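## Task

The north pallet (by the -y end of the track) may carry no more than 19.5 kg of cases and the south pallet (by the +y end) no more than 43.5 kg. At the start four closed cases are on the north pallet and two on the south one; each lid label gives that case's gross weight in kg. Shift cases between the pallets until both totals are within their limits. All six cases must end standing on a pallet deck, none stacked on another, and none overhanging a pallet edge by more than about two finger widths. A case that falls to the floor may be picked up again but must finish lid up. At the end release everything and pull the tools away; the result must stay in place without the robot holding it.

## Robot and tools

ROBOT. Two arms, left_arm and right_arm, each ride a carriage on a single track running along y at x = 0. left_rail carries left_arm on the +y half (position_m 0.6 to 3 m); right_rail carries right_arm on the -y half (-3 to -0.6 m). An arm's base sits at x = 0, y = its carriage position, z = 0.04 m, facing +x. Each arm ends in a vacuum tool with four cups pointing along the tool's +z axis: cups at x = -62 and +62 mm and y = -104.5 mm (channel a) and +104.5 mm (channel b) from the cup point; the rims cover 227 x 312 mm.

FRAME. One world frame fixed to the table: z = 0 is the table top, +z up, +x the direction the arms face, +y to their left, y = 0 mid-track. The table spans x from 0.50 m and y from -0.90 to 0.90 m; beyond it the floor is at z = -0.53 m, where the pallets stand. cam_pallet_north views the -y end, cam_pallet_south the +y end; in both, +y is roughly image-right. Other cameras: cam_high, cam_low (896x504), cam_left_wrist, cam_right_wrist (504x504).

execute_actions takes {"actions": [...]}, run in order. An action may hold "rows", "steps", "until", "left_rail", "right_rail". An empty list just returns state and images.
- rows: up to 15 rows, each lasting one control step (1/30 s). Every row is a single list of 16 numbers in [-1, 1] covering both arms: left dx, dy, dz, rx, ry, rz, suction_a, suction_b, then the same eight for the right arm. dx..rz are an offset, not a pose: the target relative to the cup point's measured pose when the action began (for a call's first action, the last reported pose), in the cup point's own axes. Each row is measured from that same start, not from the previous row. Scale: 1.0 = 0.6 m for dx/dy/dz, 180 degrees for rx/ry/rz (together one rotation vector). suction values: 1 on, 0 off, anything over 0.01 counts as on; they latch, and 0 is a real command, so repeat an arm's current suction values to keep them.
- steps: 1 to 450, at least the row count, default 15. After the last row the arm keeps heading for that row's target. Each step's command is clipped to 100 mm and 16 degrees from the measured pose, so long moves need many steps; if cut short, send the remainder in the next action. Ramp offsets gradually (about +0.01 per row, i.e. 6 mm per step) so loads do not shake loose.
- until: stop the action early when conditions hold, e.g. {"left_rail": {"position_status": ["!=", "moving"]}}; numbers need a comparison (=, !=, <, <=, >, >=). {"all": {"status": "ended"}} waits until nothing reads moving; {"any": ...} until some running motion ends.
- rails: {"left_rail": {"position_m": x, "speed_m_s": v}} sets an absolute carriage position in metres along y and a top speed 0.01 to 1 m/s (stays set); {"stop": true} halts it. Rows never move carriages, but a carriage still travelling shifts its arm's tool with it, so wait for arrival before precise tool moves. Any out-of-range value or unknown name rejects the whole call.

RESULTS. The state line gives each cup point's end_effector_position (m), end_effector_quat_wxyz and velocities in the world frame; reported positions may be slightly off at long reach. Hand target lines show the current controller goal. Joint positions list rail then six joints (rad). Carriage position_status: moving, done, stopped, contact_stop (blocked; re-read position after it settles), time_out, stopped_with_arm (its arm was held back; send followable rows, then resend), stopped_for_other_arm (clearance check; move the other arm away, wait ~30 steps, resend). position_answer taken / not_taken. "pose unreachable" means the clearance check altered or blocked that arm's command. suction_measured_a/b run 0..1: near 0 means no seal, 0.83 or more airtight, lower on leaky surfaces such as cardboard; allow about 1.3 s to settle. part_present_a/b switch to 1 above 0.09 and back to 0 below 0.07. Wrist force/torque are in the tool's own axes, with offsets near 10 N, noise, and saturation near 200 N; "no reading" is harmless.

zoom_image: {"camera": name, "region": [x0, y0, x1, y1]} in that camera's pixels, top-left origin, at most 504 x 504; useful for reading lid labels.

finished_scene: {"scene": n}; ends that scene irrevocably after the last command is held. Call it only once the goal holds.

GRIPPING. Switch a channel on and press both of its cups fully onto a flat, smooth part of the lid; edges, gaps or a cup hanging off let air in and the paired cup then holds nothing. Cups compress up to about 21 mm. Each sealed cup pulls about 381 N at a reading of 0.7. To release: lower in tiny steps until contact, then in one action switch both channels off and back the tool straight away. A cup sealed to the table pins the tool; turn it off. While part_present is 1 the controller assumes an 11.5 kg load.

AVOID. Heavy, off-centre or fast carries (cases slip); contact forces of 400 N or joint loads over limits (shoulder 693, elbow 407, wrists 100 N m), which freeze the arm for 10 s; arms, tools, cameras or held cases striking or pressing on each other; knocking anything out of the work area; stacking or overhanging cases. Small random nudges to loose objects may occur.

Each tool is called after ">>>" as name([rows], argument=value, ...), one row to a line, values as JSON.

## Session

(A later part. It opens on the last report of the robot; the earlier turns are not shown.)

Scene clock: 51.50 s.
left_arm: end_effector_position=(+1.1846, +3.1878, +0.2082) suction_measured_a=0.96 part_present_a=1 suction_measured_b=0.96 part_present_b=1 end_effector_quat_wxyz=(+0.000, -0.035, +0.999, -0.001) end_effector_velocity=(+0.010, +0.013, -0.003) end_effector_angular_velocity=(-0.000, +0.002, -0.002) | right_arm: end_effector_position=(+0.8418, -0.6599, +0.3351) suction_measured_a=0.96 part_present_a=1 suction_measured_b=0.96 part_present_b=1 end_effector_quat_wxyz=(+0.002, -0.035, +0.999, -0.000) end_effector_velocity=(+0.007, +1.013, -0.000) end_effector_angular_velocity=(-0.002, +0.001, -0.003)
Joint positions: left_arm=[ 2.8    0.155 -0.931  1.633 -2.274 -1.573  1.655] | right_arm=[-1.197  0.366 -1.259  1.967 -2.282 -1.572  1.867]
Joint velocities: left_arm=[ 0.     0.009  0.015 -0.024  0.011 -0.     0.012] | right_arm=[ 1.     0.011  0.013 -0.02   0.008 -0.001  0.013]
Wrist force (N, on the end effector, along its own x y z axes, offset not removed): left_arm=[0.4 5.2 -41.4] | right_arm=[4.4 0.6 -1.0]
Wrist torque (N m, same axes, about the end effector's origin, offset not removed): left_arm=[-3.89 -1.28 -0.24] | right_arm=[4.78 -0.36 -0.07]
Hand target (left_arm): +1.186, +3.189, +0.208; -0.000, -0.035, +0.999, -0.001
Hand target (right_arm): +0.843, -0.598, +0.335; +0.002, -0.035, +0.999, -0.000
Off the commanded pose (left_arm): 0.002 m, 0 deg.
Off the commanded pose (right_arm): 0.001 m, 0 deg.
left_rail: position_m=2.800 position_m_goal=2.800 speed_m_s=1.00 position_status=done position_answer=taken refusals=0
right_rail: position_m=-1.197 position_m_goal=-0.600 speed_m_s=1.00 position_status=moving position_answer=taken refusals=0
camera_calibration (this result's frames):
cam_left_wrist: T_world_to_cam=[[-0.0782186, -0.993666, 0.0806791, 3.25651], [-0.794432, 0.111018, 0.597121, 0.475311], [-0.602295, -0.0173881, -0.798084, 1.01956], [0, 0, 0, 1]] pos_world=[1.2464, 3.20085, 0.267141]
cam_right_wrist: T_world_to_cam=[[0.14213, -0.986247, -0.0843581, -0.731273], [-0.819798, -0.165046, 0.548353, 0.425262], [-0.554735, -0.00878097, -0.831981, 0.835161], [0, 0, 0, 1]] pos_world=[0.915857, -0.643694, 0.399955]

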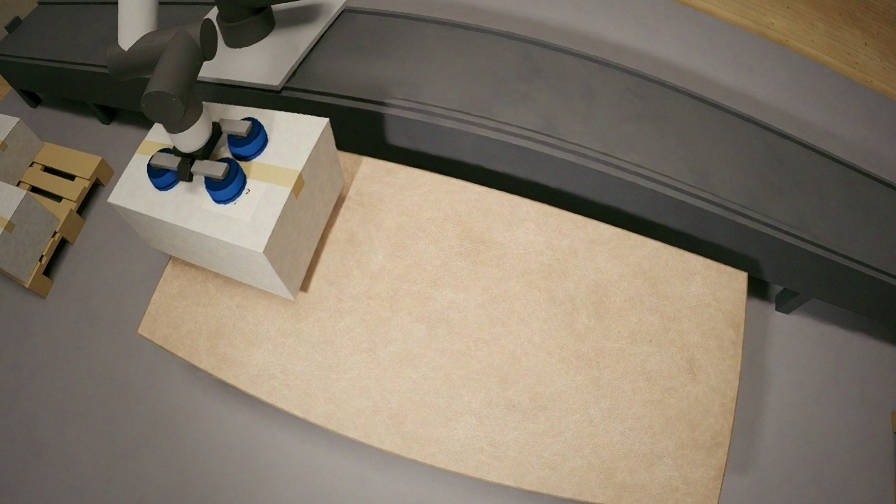

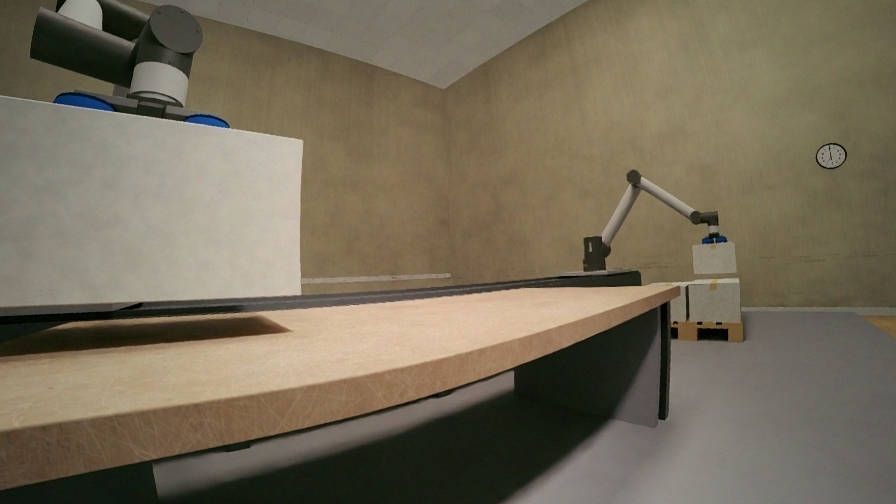

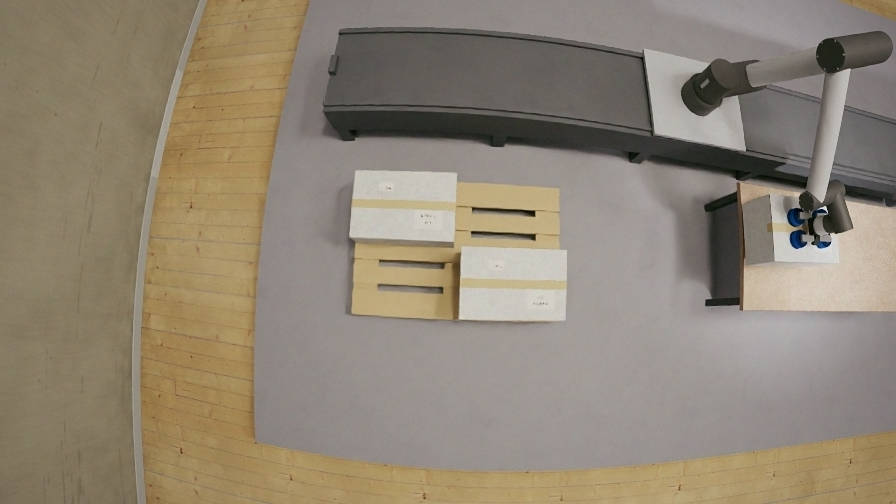

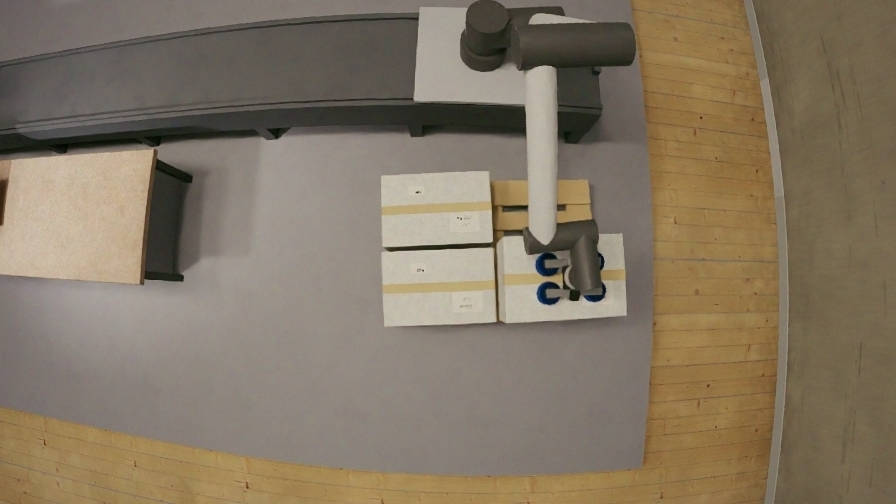

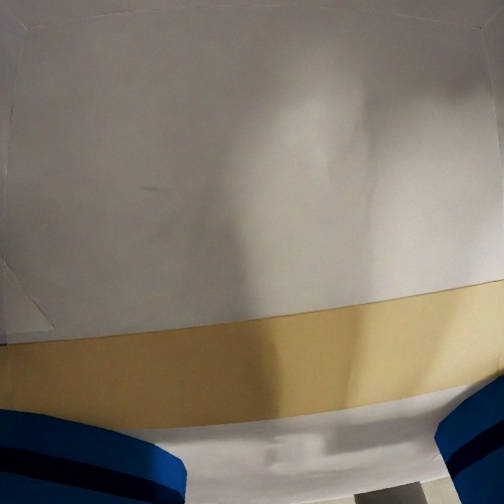

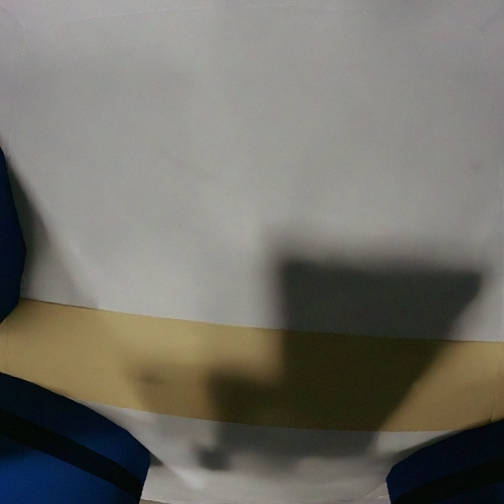

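>>> execute_actions([
  {"steps":1},
  {"rows":[[-0.002,0.01,0,0,0,0,1,1,-0.004,0.02,0,0,0,0,1,1],[-0.004,0.02,0.005,0,0,0,1,1,-0.008,0.045,0,0,0,0,1,1],[-0.006,0.03,0.01,0,0,0,1,1,-0.014,0.08,0.005,0,0,0,1,1],[-0.006,0.042,0.02,0,0,0,1,1,-0.022,0.12,0.01,0,0,0,1,1],[-0.006,0.042,0.03,0,0,0,1,1,-0.03,0.17,0.015,0,0,0,1,1],[-0.006,0.042,0.045,0,0,0,1,1,-0.04,0.23,0.02,0,0,0,1,1],[-0.006,0.042,0.065,0,0,0,1,1,-0.155,0.846,0.083,0,0,0,1,1],[-0.006,0.042,0.09,0,0,0,1,1,-0.155,0.846,0.083,0,0,0,1,1],[-0.006,0.042,0.12,0,0,0,1,1,-0.155,0.846,0.083,0,0,0,1,1],[-0.006,0.042,0.16,0,0,0,1,1,-0.155,0.846,0.083,0,0,0,1,1],[-0.006,0.042,0.2,0,0,0,1,1,-0.155,0.846,0.083,0,0,0,1,1],[-0.006,0.042,0.538,0,0,0,1,1,-0.155,0.846,0.083,0,0,0,1,1]],"steps":42},
])

>>> zoom_image(camera="cam_pallet_south", region=[440, 200, 640, 340])

>>> zoom_image(camera="cam_low", region=[400, 250, 760, 350])

Scene clock: 55.63 s.
left_arm: end_effector_position=(+1.1878, +3.2148, -0.1147) suction_measured_a=0.96 part_present_a=1 suction_measured_b=0.96 part_present_b=1 end_effector_quat_wxyz=(+0.000, -0.035, +0.999, -0.001) end_effector_velocity=(+0.001, +0.000, -0.003) end_effector_angular_velocity=(+0.000, -0.000, +0.000) | right_arm: end_effector_position=(+0.8988, +0.4475, +0.2859) suction_measured_a=0.96 part_present_a=1 suction_measured_b=0.96 part_present_b=1 end_effector_quat_wxyz=(+0.002, -0.035, +0.999, +0.001) end_effector_velocity=(+0.019, +0.036, -0.002) end_effector_angular_velocity=(-0.007, +0.005, -0.003)
Joint positions: left_arm=[ 2.8    0.176 -0.637  1.643 -2.577 -1.573  1.676] | right_arm=[-0.6    0.716 -0.853  1.357 -2.079 -1.572  2.217]
Joint velocities: left_arm=[ 0.     0.     0.003 -0.002 -0.001 -0.     0.   ] | right_arm=[ 0.     0.011  0.045 -0.083  0.047 -0.002  0.014]
Wrist force (N, on the end effector, along its own x y z axes, offset not removed): left_arm=[-3.9 -1.1 -42.2] | right_arm=[0.4 3.5 -2.6]
Wrist torque (N m, same axes, about the end effector's origin, offset not removed): left_arm=[-4.49 -0.60 -0.10] | right_arm=[4.71 -0.19 -0.03]
Hand target (left_arm): +1.188, +3.215, -0.115; +0.000, -0.035, +0.999, -0.001
Hand target (right_arm): +0.901, +0.451, +0.286; +0.002, -0.035, +0.999, +0.000
Off the commanded pose (left_arm): 0.001 m, 0 deg.
Off the commanded pose (right_arm): 0.004 m, 0 deg.
left_rail: position_m=2.800 position_m_goal=2.800 speed_m_s=1.00 position_status=done position_answer=taken refusals=0
right_rail: position_m=-0.600 position_m_goal=-0.600 speed_m_s=1.00 position_status=done position_answer=taken refusals=0
camera_calibration (this result's frames):
cam_left_wrist: T_world_to_cam=[[-0.0781703, -0.993676, 0.0806112, 3.30957], [-0.794389, 0.11094, 0.597192, 0.667842], [-0.602358, -0.017354, -0.798037, 0.764186], [0, 0, 0, 1]] pos_world=[1.24955, 3.22781, -0.0557702]
cam_right_wrist: T_world_to_cam=[[0.142174, -0.98611, -0.085869, 0.348953], [-0.819991, -0.165925, 0.547799, 0.682407], [-0.554438, -0.00747104, -0.832191, 0.834834], [0, 0, 0, 1]] pos_world=[0.972819, 0.463572, 0.350884]

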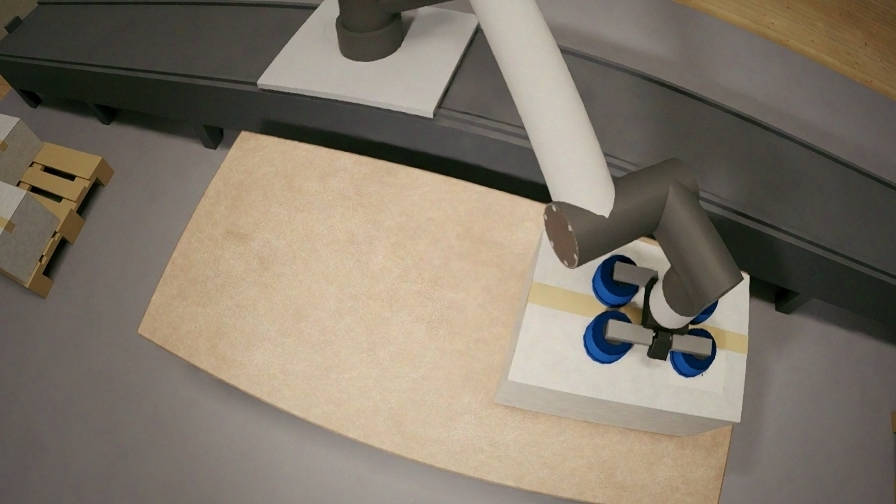

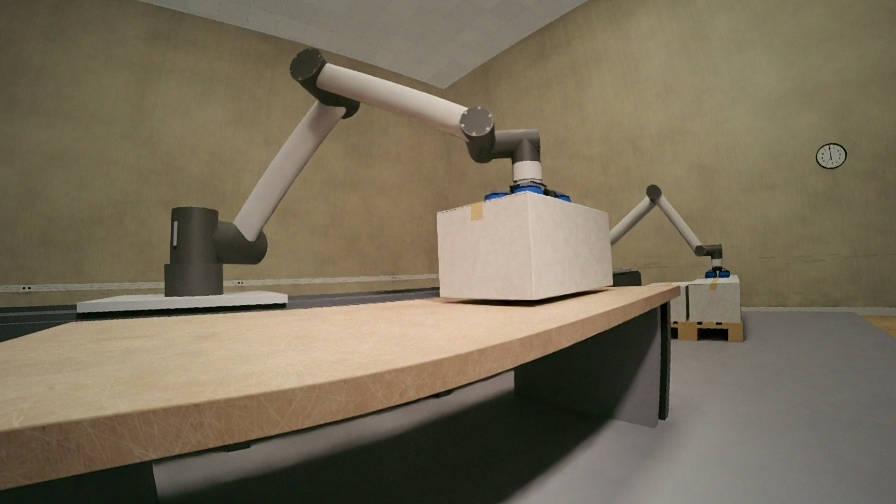

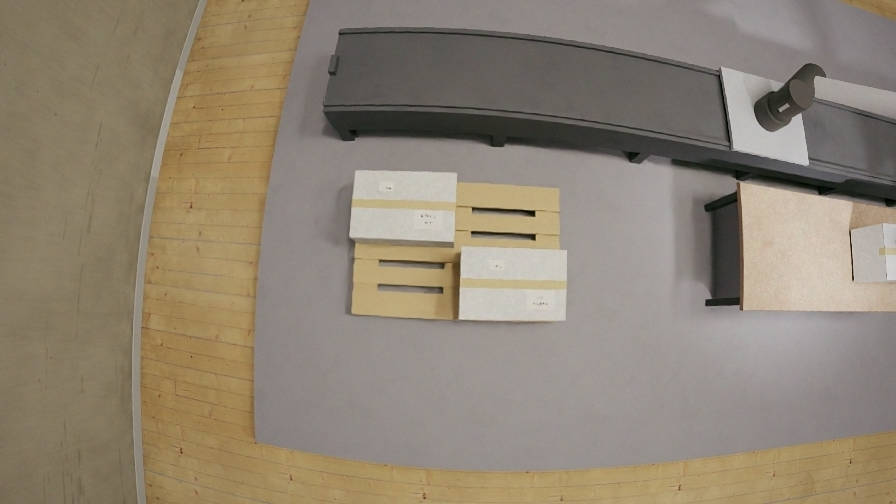

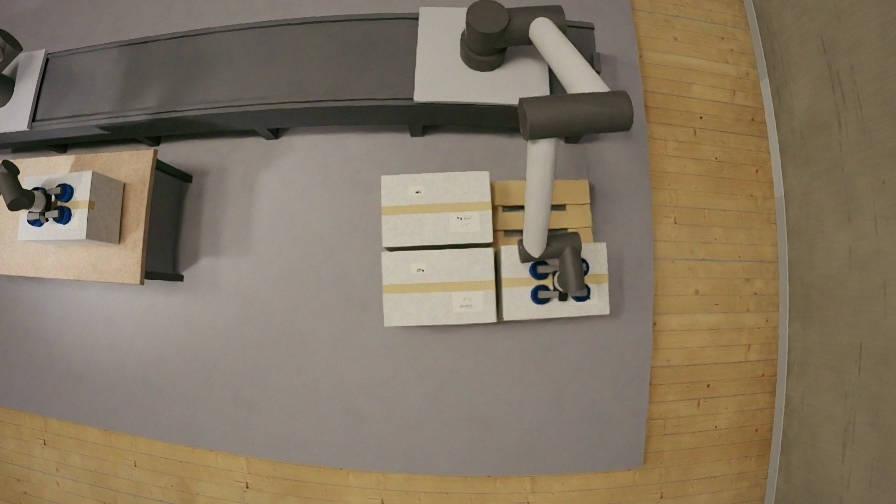

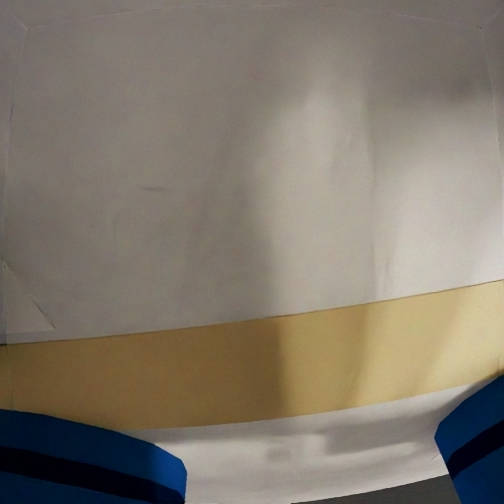

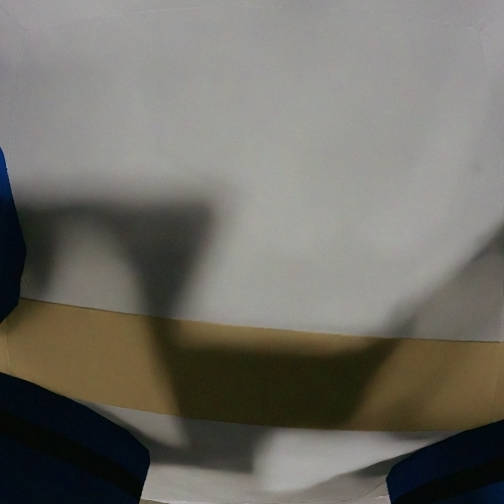

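Region (440, 200, 640, 340) of cam_pallet_south's 896x504 image, scaled by 2.520, with more detail than that image has; it fills the top 353 rows of this view, and the rest is white.

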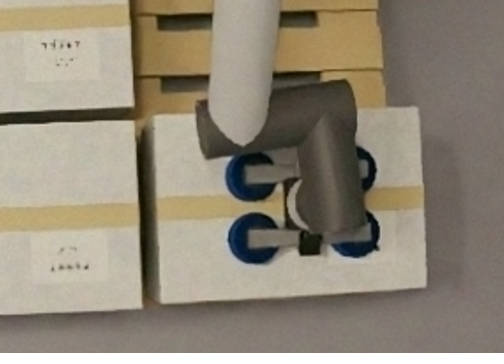

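Region (400, 250, 760, 350) of cam_low's 896x504 image, scaled by 1.400, with more detail than that image has.

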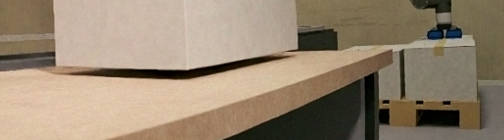

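>>> execute_actions([
  {"steps":1},
  {"rows":[[-0.003,0,0.004,0,0,0,1,1,0,0,0.004,0,0,0,1,1],[-0.006,0,0.008,0,0,0,1,1,0,0,0.008,0,0,0,1,1],[-0.01,0,0.012,0,0,0,1,1,0,0,0.012,0,0,0,1,1],[-0.01,0,0.016,0,0,0,1,1,0,0,0.016,0,0,0,1,1],[-0.01,0,0.019,0,0,0,1,1,0,0,0.02,0,0,0,1,1]],"steps":13},
  {"rows":[[0,0,0,0,0,0,1,1,0,0,0,0,0,0,1,1]],"steps":1},
])

>>> zoom_image(camera="cam_low", region=[430, 270, 630, 330])

Scene clock: 57.27 s.
left_arm: end_effector_position=(+1.1935, +3.2154, -0.1260) suction_measured_a=0.96 part_present_a=1 suction_measured_b=0.96 part_present_b=1 end_effector_quat_wxyz=(-0.000, -0.035, +0.999, -0.001) end_effector_velocity=(+0.002, -0.000, -0.005) end_effector_angular_velocity=(+0.000, -0.000, -0.000) | right_arm: end_effector_position=(+0.9009, +0.4516, +0.2743) suction_measured_a=0.96 part_present_a=1 suction_measured_b=0.96 part_present_b=1 end_effector_quat_wxyz=(+0.002, -0.035, +0.999, +0.000) end_effector_velocity=(+0.000, +0.000, -0.005) end_effector_angular_velocity=(+0.000, -0.001, -0.000)
Joint positions: left_arm=[ 2.8    0.176 -0.623  1.632 -2.579 -1.573  1.676] | right_arm=[-0.6    0.717 -0.841  1.353 -2.086 -1.573  2.219]
Joint velocities: left_arm=[ 0.    -0.001  0.006 -0.005 -0.002 -0.    -0.   ] | right_arm=[ 0.     0.     0.003  0.002 -0.006 -0.     0.   ]
Wrist force (N, on the end effector, along its own x y z axes, offset not removed): left_arm=[1.7 -4.7 -38.8] | right_arm=[3.6 1.0 0.1]
Wrist torque (N m, same axes, about the end effector's origin, offset not removed): left_arm=[-4.92 -1.13 -0.21] | right_arm=[5.38 -0.07 -0.06]
Hand target (left_arm): +1.193, +3.215, -0.126; -0.000, -0.035, +0.999, -0.001
Hand target (right_arm): +0.901, +0.451, +0.274; +0.002, -0.035, +0.999, +0.000
Off the commanded pose (left_arm): 0.000 m, 0 deg.
Off the commanded pose (right_arm): 0.000 m, 0 deg.
left_rail: position_m=2.800 position_m_goal=2.800 speed_m_s=1.00 position_status=done position_answer=taken refusals=0
right_rail: position_m=-0.600 position_m_goal=-0.600 speed_m_s=1.00 position_status=done position_answer=taken refusals=0
camera_calibration (this result's frames):
cam_left_wrist: T_world_to_cam=[[-0.0780284, -0.993684, 0.0806473, 3.3114], [-0.794319, 0.11085, 0.597302, 0.679309], [-0.602469, -0.0174532, -0.797951, 0.759056], [0, 0, 0, 1]] pos_world=[1.25528, 3.22843, -0.0671187]
cam_right_wrist: T_world_to_cam=[[0.1419, -0.986203, -0.0852587, 0.3518], [-0.819685, -0.165353, 0.548429, 0.69048], [-0.55496, -0.00793646, -0.831839, 0.826939], [0, 0, 0, 1]] pos_world=[0.974974, 0.467682, 0.339195]

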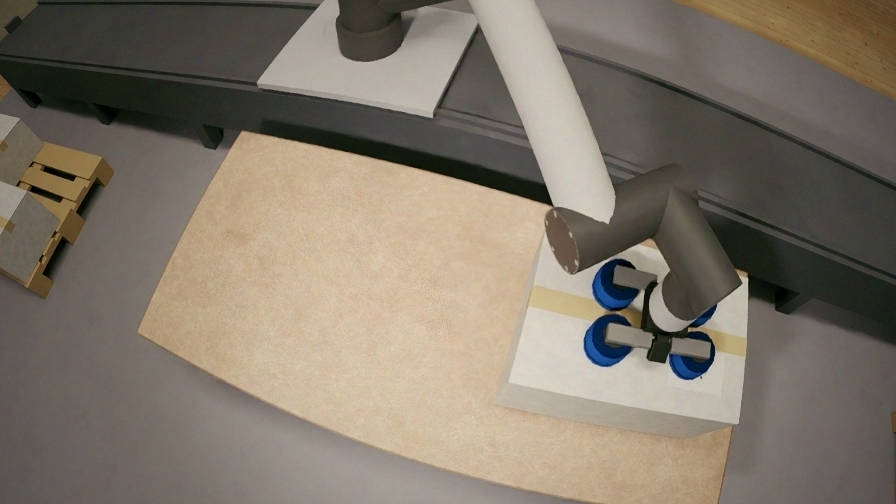

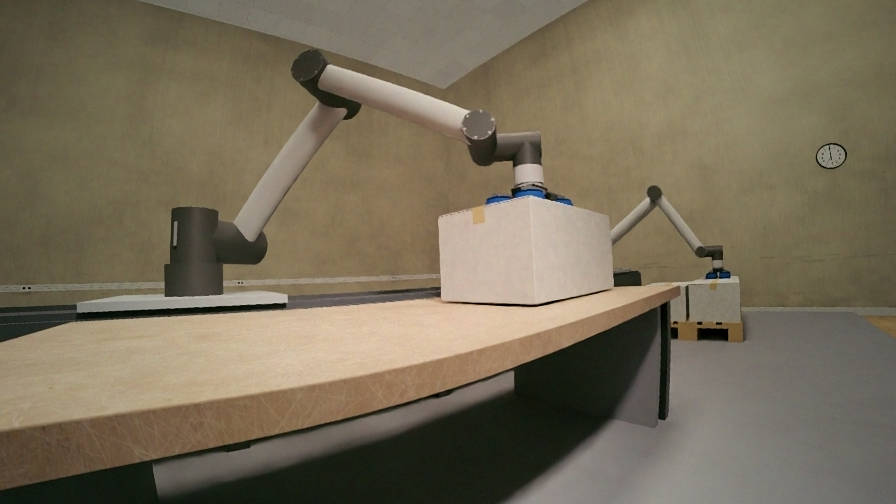

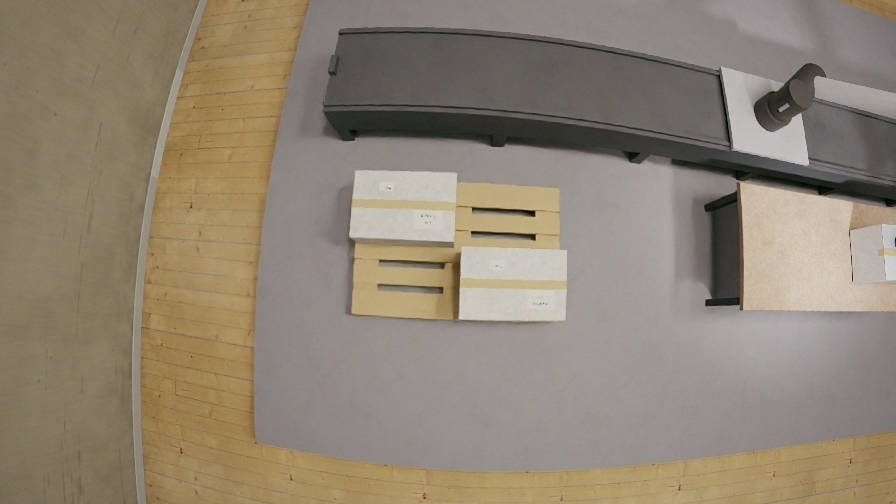

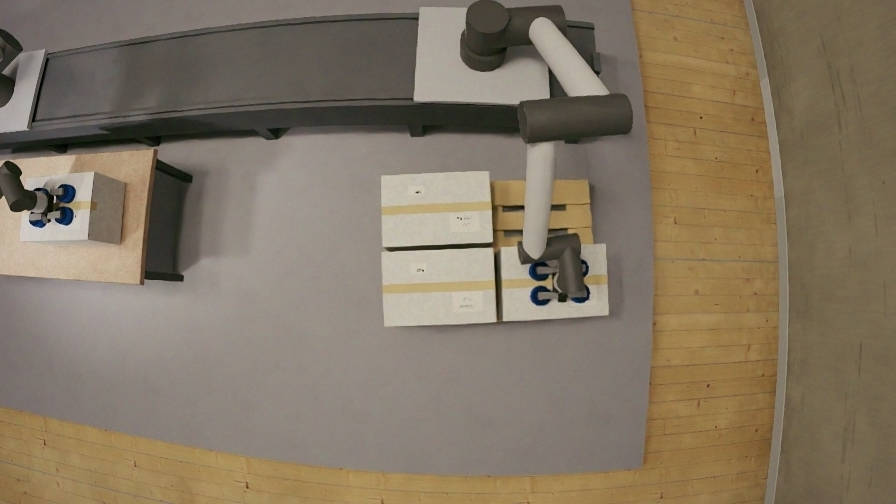

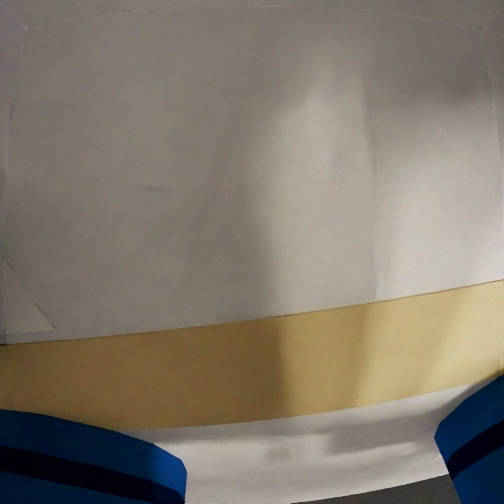

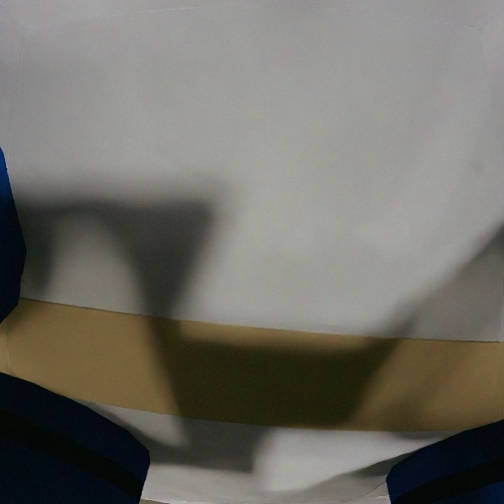

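Region (430, 270, 630, 330) of cam_low's 896x504 image, scaled by 2.520, with more detail than that image has; it fills the top 151 rows of this view, and the rest is white.

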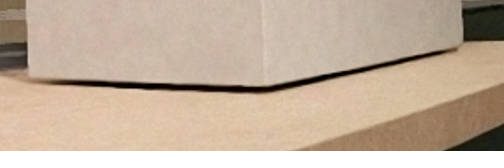

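>>> execute_actions([
  {"rows":[[0,0,0.002,0,0,0,1,1,0,0,0.003,0,0,0,1,1],[0,0,0.004,0,0,0,1,1,0,0,0.0055,0,0,0,1,1]],"steps":9},
  {"rows":[[0,0,0,0,0,0,1,1,0,0,0,0,0,0,1,1]],"steps":1},
])

>>> zoom_image(camera="cam_low", region=[430, 270, 630, 330])

Scene clock: 58.53 s.
left_arm: end_effector_position=(+1.1934, +3.2154, -0.1280) suction_measured_a=0.96 part_present_a=1 suction_measured_b=0.96 part_present_b=1 end_effector_quat_wxyz=(-0.000, -0.035, +0.999, -0.001) end_effector_velocity=(+0.001, +0.000, -0.002) end_effector_angular_velocity=(+0.000, -0.001, +0.000) | right_arm: end_effector_position=(+0.9010, +0.4516, +0.2717) suction_measured_a=0.96 part_present_a=1 suction_measured_b=0.96 part_present_b=1 end_effector_quat_wxyz=(+0.002, -0.035, +0.999, +0.000) end_effector_velocity=(-0.000, -0.000, -0.004) end_effector_angular_velocity=(-0.000, +0.000, +0.000)
Joint positions: left_arm=[ 2.8    0.176 -0.621  1.631 -2.581 -1.573  1.676] | right_arm=[-0.6    0.717 -0.84   1.354 -2.089 -1.573  2.219]
Joint velocities: left_arm=[ 0.     0.     0.003 -0.001 -0.002 -0.     0.   ] | right_arm=[ 0.     0.     0.002  0.002 -0.004 -0.    -0.   ]
Wrist force (N, on the end effector, along its own x y z axes, offset not removed): left_arm=[1.7 -3.0 -44.3] | right_arm=[5.1 0.9 -1.6]
Wrist torque (N m, same axes, about the end effector's origin, offset not removed): left_arm=[-4.83 -1.46 -0.14] | right_arm=[5.35 -0.16 -0.15]
Hand target (left_arm): +1.193, +3.215, -0.128; -0.000, -0.035, +0.999, -0.001
Hand target (right_arm): +0.901, +0.452, +0.272; +0.002, -0.035, +0.999, +0.000
Off the commanded pose (left_arm): 0.000 m, 0 deg.
Off the commanded pose (right_arm): 0.000 m, 0 deg.
left_rail: position_m=2.800 position_m_goal=2.800 speed_m_s=1.00 position_status=done position_answer=taken refusals=0
right_rail: position_m=-0.600 position_m_goal=-0.600 speed_m_s=1.00 position_status=done position_answer=taken refusals=0
camera_calibration (this result's frames):
cam_left_wrist: T_world_to_cam=[[-0.0780256, -0.993684, 0.0806445, 3.31154], [-0.794326, 0.110846, 0.597294, 0.680459], [-0.602461, -0.0174538, -0.797958, 0.757425], [0, 0, 0, 1]] pos_world=[1.25521, 3.22842, -0.069098]
cam_right_wrist: T_world_to_cam=[[0.141916, -0.986188, -0.085397, 0.351615], [-0.819791, -0.165445, 0.548243, 0.692118], [-0.5548, -0.00779676, -0.831947, 0.824616], [0, 0, 0, 1]] pos_world=[0.974989, 0.467695, 0.336615]

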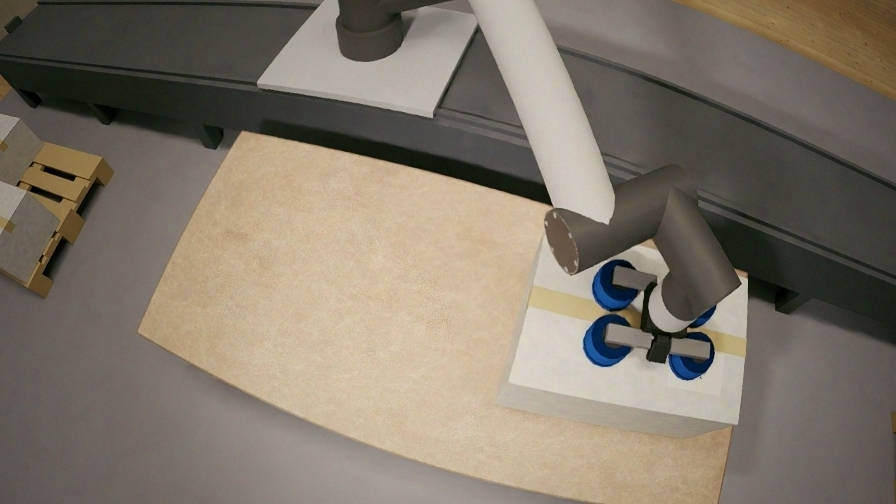

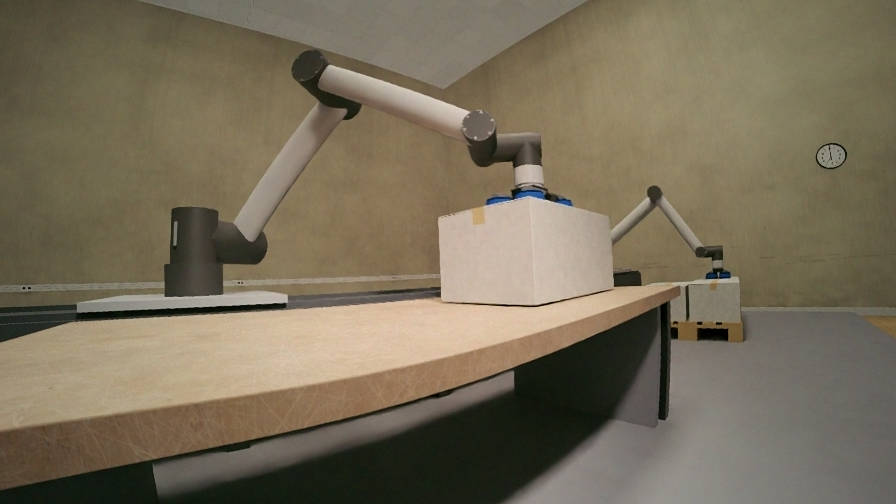

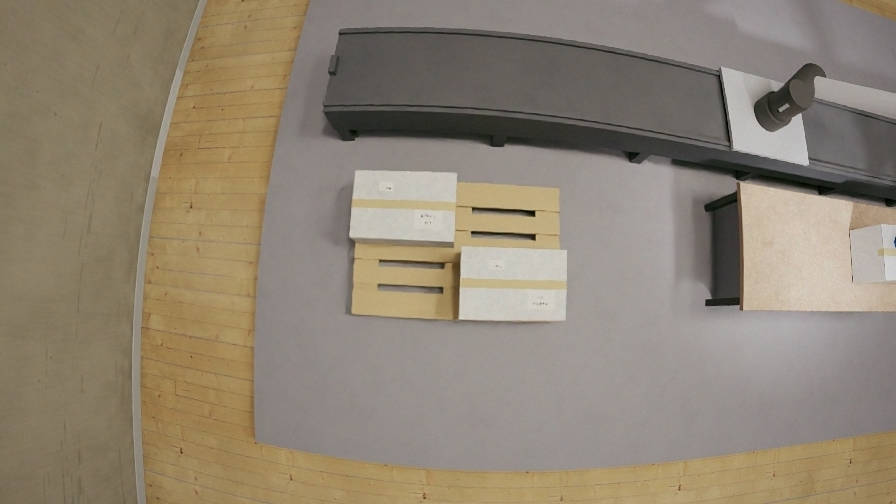

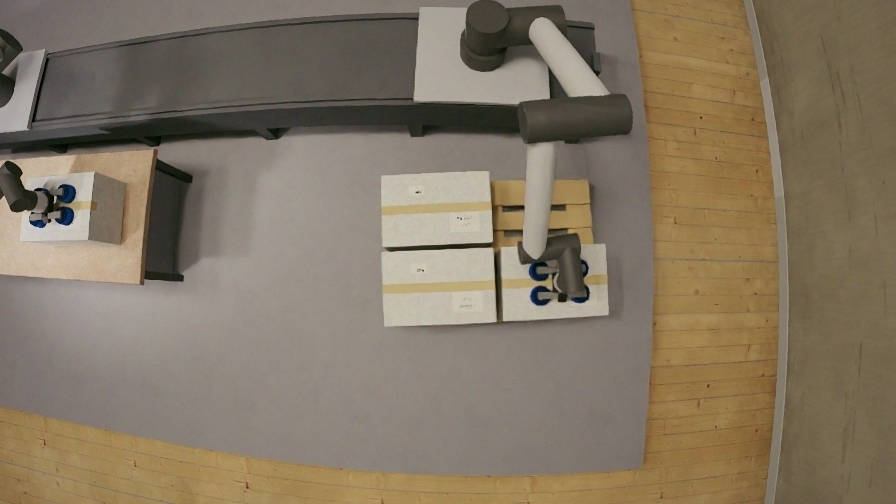

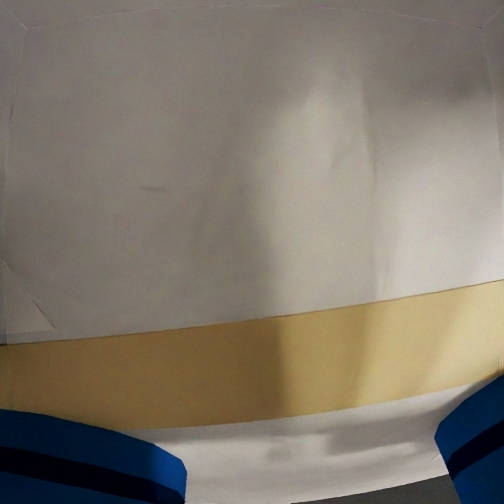

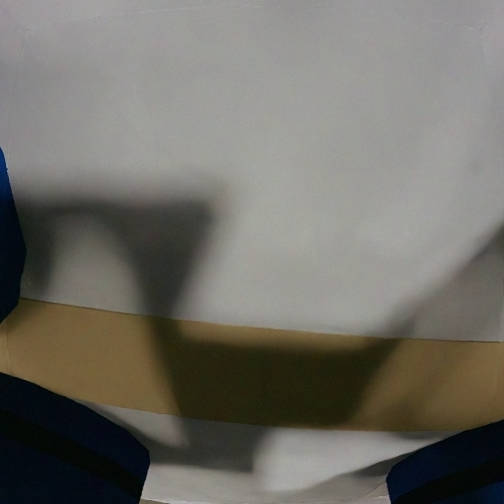

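Region (430, 270, 630, 330) of cam_low's 896x504 image, scaled by 2.520, with more detail than that image has; it fills the top 151 rows of this view, and the rest is white.

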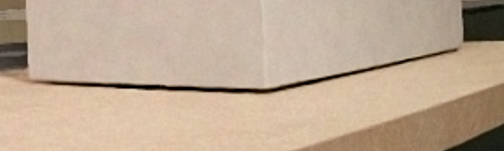

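>>> execute_actions([
  {"rows":[[0,0,0.002,0,0,0,1,1,0,0,0.002,0,0,0,1,1],[0,0,0.0035,0,0,0,1,1,0,0,0.0035,0,0,0,1,1]],"steps":8},
  {"rows":[[0,0,0,0,0,0,1,1,0,0,0,0,0,0,1,1]],"steps":1},
])

Scene clock: 59.40 s.
left_arm: end_effector_position=(+1.1934, +3.2154, -0.1296) suction_measured_a=0.96 part_present_a=1 suction_measured_b=0.96 part_present_b=1 end_effector_quat_wxyz=(+0.000, -0.035, +0.999, -0.001) end_effector_velocity=(+0.000, +0.000, -0.003) end_effector_angular_velocity=(+0.000, -0.001, -0.000) | right_arm: end_effector_position=(+0.9010, +0.4516, +0.2702) suction_measured_a=0.96 part_present_a=1 suction_measured_b=0.96 part_present_b=1 end_effector_quat_wxyz=(+0.002, -0.035, +0.999, +0.000) end_effector_velocity=(-0.000, -0.000, -0.003) end_effector_angular_velocity=(-0.000, +0.000, -0.000)
Joint positions: left_arm=[ 2.8    0.176 -0.619  1.631 -2.583 -1.573  1.676] | right_arm=[-0.6    0.717 -0.839  1.355 -2.091 -1.573  2.219]
Joint velocities: left_arm=[ 0.     0.     0.003 -0.001 -0.003 -0.     0.   ] | right_arm=[ 0.     0.     0.002  0.002 -0.003  0.     0.   ]
Wrist force (N, on the end effector, along its own x y z axes, offset not removed): left_arm=[-6.7 -2.9 -43.2] | right_arm=[5.2 1.8 -3.1]
Wrist torque (N m, same axes, about the end effector's origin, offset not removed): left_arm=[-4.64 -0.15 -0.11] | right_arm=[5.47 -0.23 -0.17]
Hand target (left_arm): +1.193, +3.215, -0.130; -0.000, -0.035, +0.999, -0.001
Hand target (right_arm): +0.901, +0.452, +0.270; +0.002, -0.035, +0.999, +0.000
Off the commanded pose (left_arm): 0.000 m, 0 deg.
Off the commanded pose (right_arm): 0.000 m, 0 deg.
left_rail: position_m=2.800 position_m_goal=2.800 speed_m_s=1.00 position_status=done position_answer=taken refusals=0
right_rail: position_m=-0.600 position_m_goal=-0.600 speed_m_s=1.00 position_status=done position_answer=taken refusals=0
camera_calibration (this result's frames):
cam_left_wrist: T_world_to_cam=[[-0.078027, -0.993685, 0.0806402, 3.31167], [-0.794336, 0.110845, 0.597281, 0.681435], [-0.602447, -0.0174513, -0.797968, 0.756067], [0, 0, 0, 1]] pos_world=[1.25518, 3.22841, -0.0707438]
cam_right_wrist: T_world_to_cam=[[0.14193, -0.986176, -0.0855171, 0.351527], [-0.819883, -0.165525, 0.548082, 0.693135], [-0.55466, -0.00767553, -0.832042, 0.823237], [0, 0, 0, 1]] pos_world=[0.975014, 0.467718, 0.335134]

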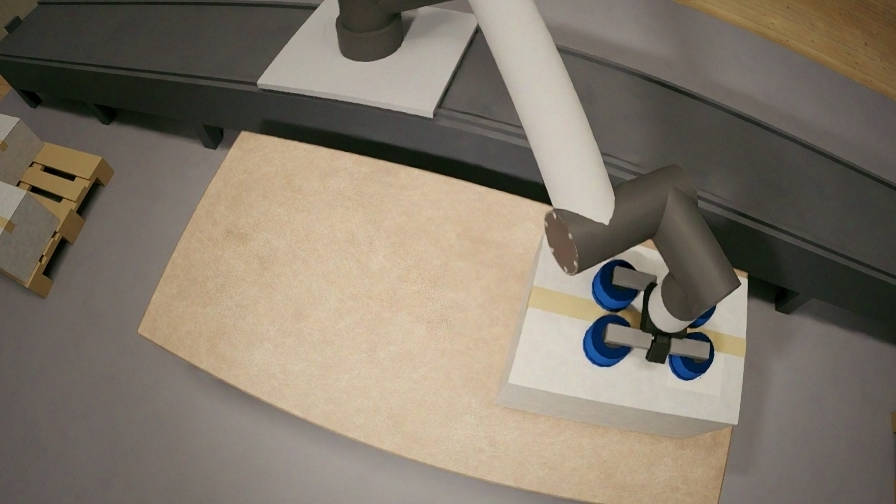

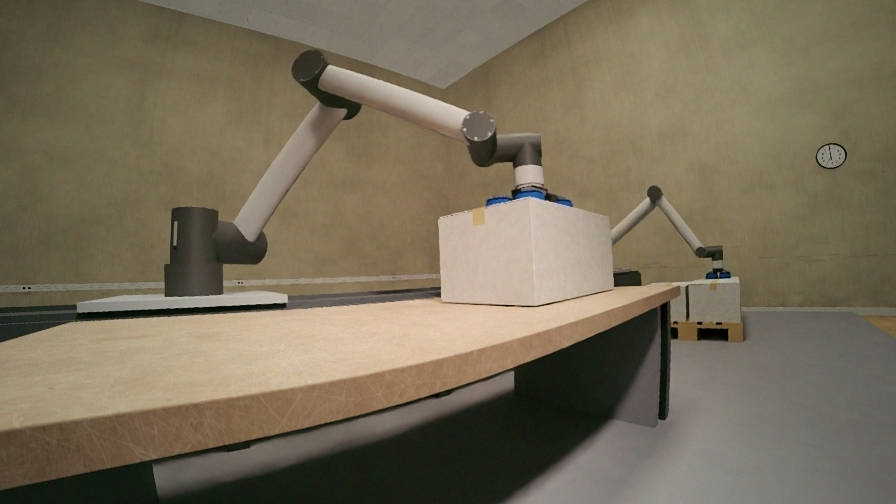

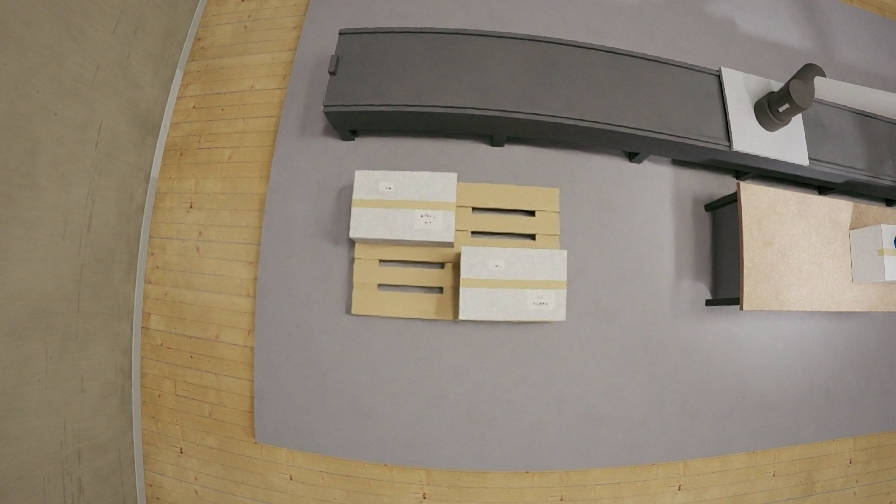

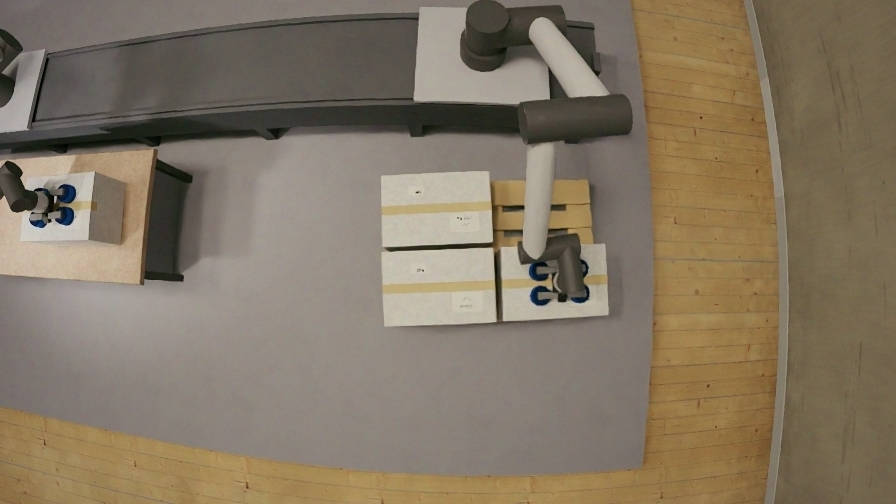

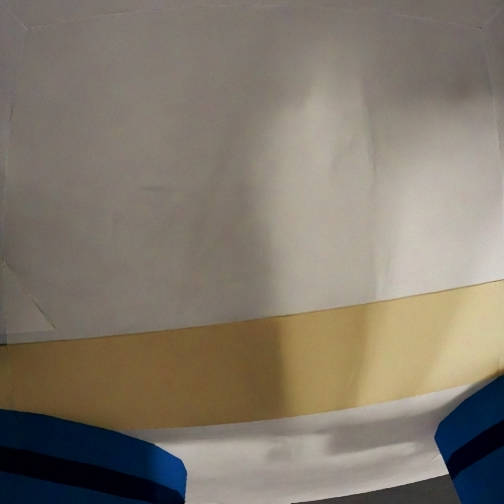

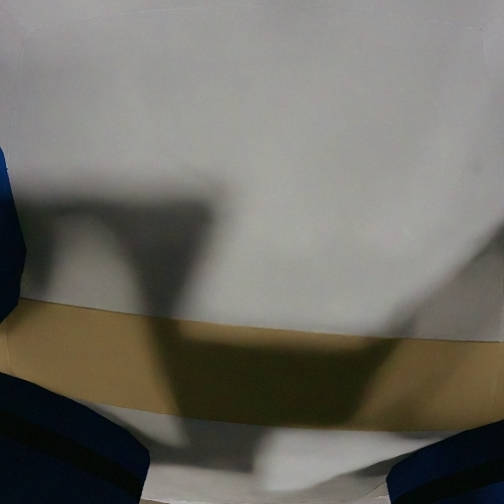

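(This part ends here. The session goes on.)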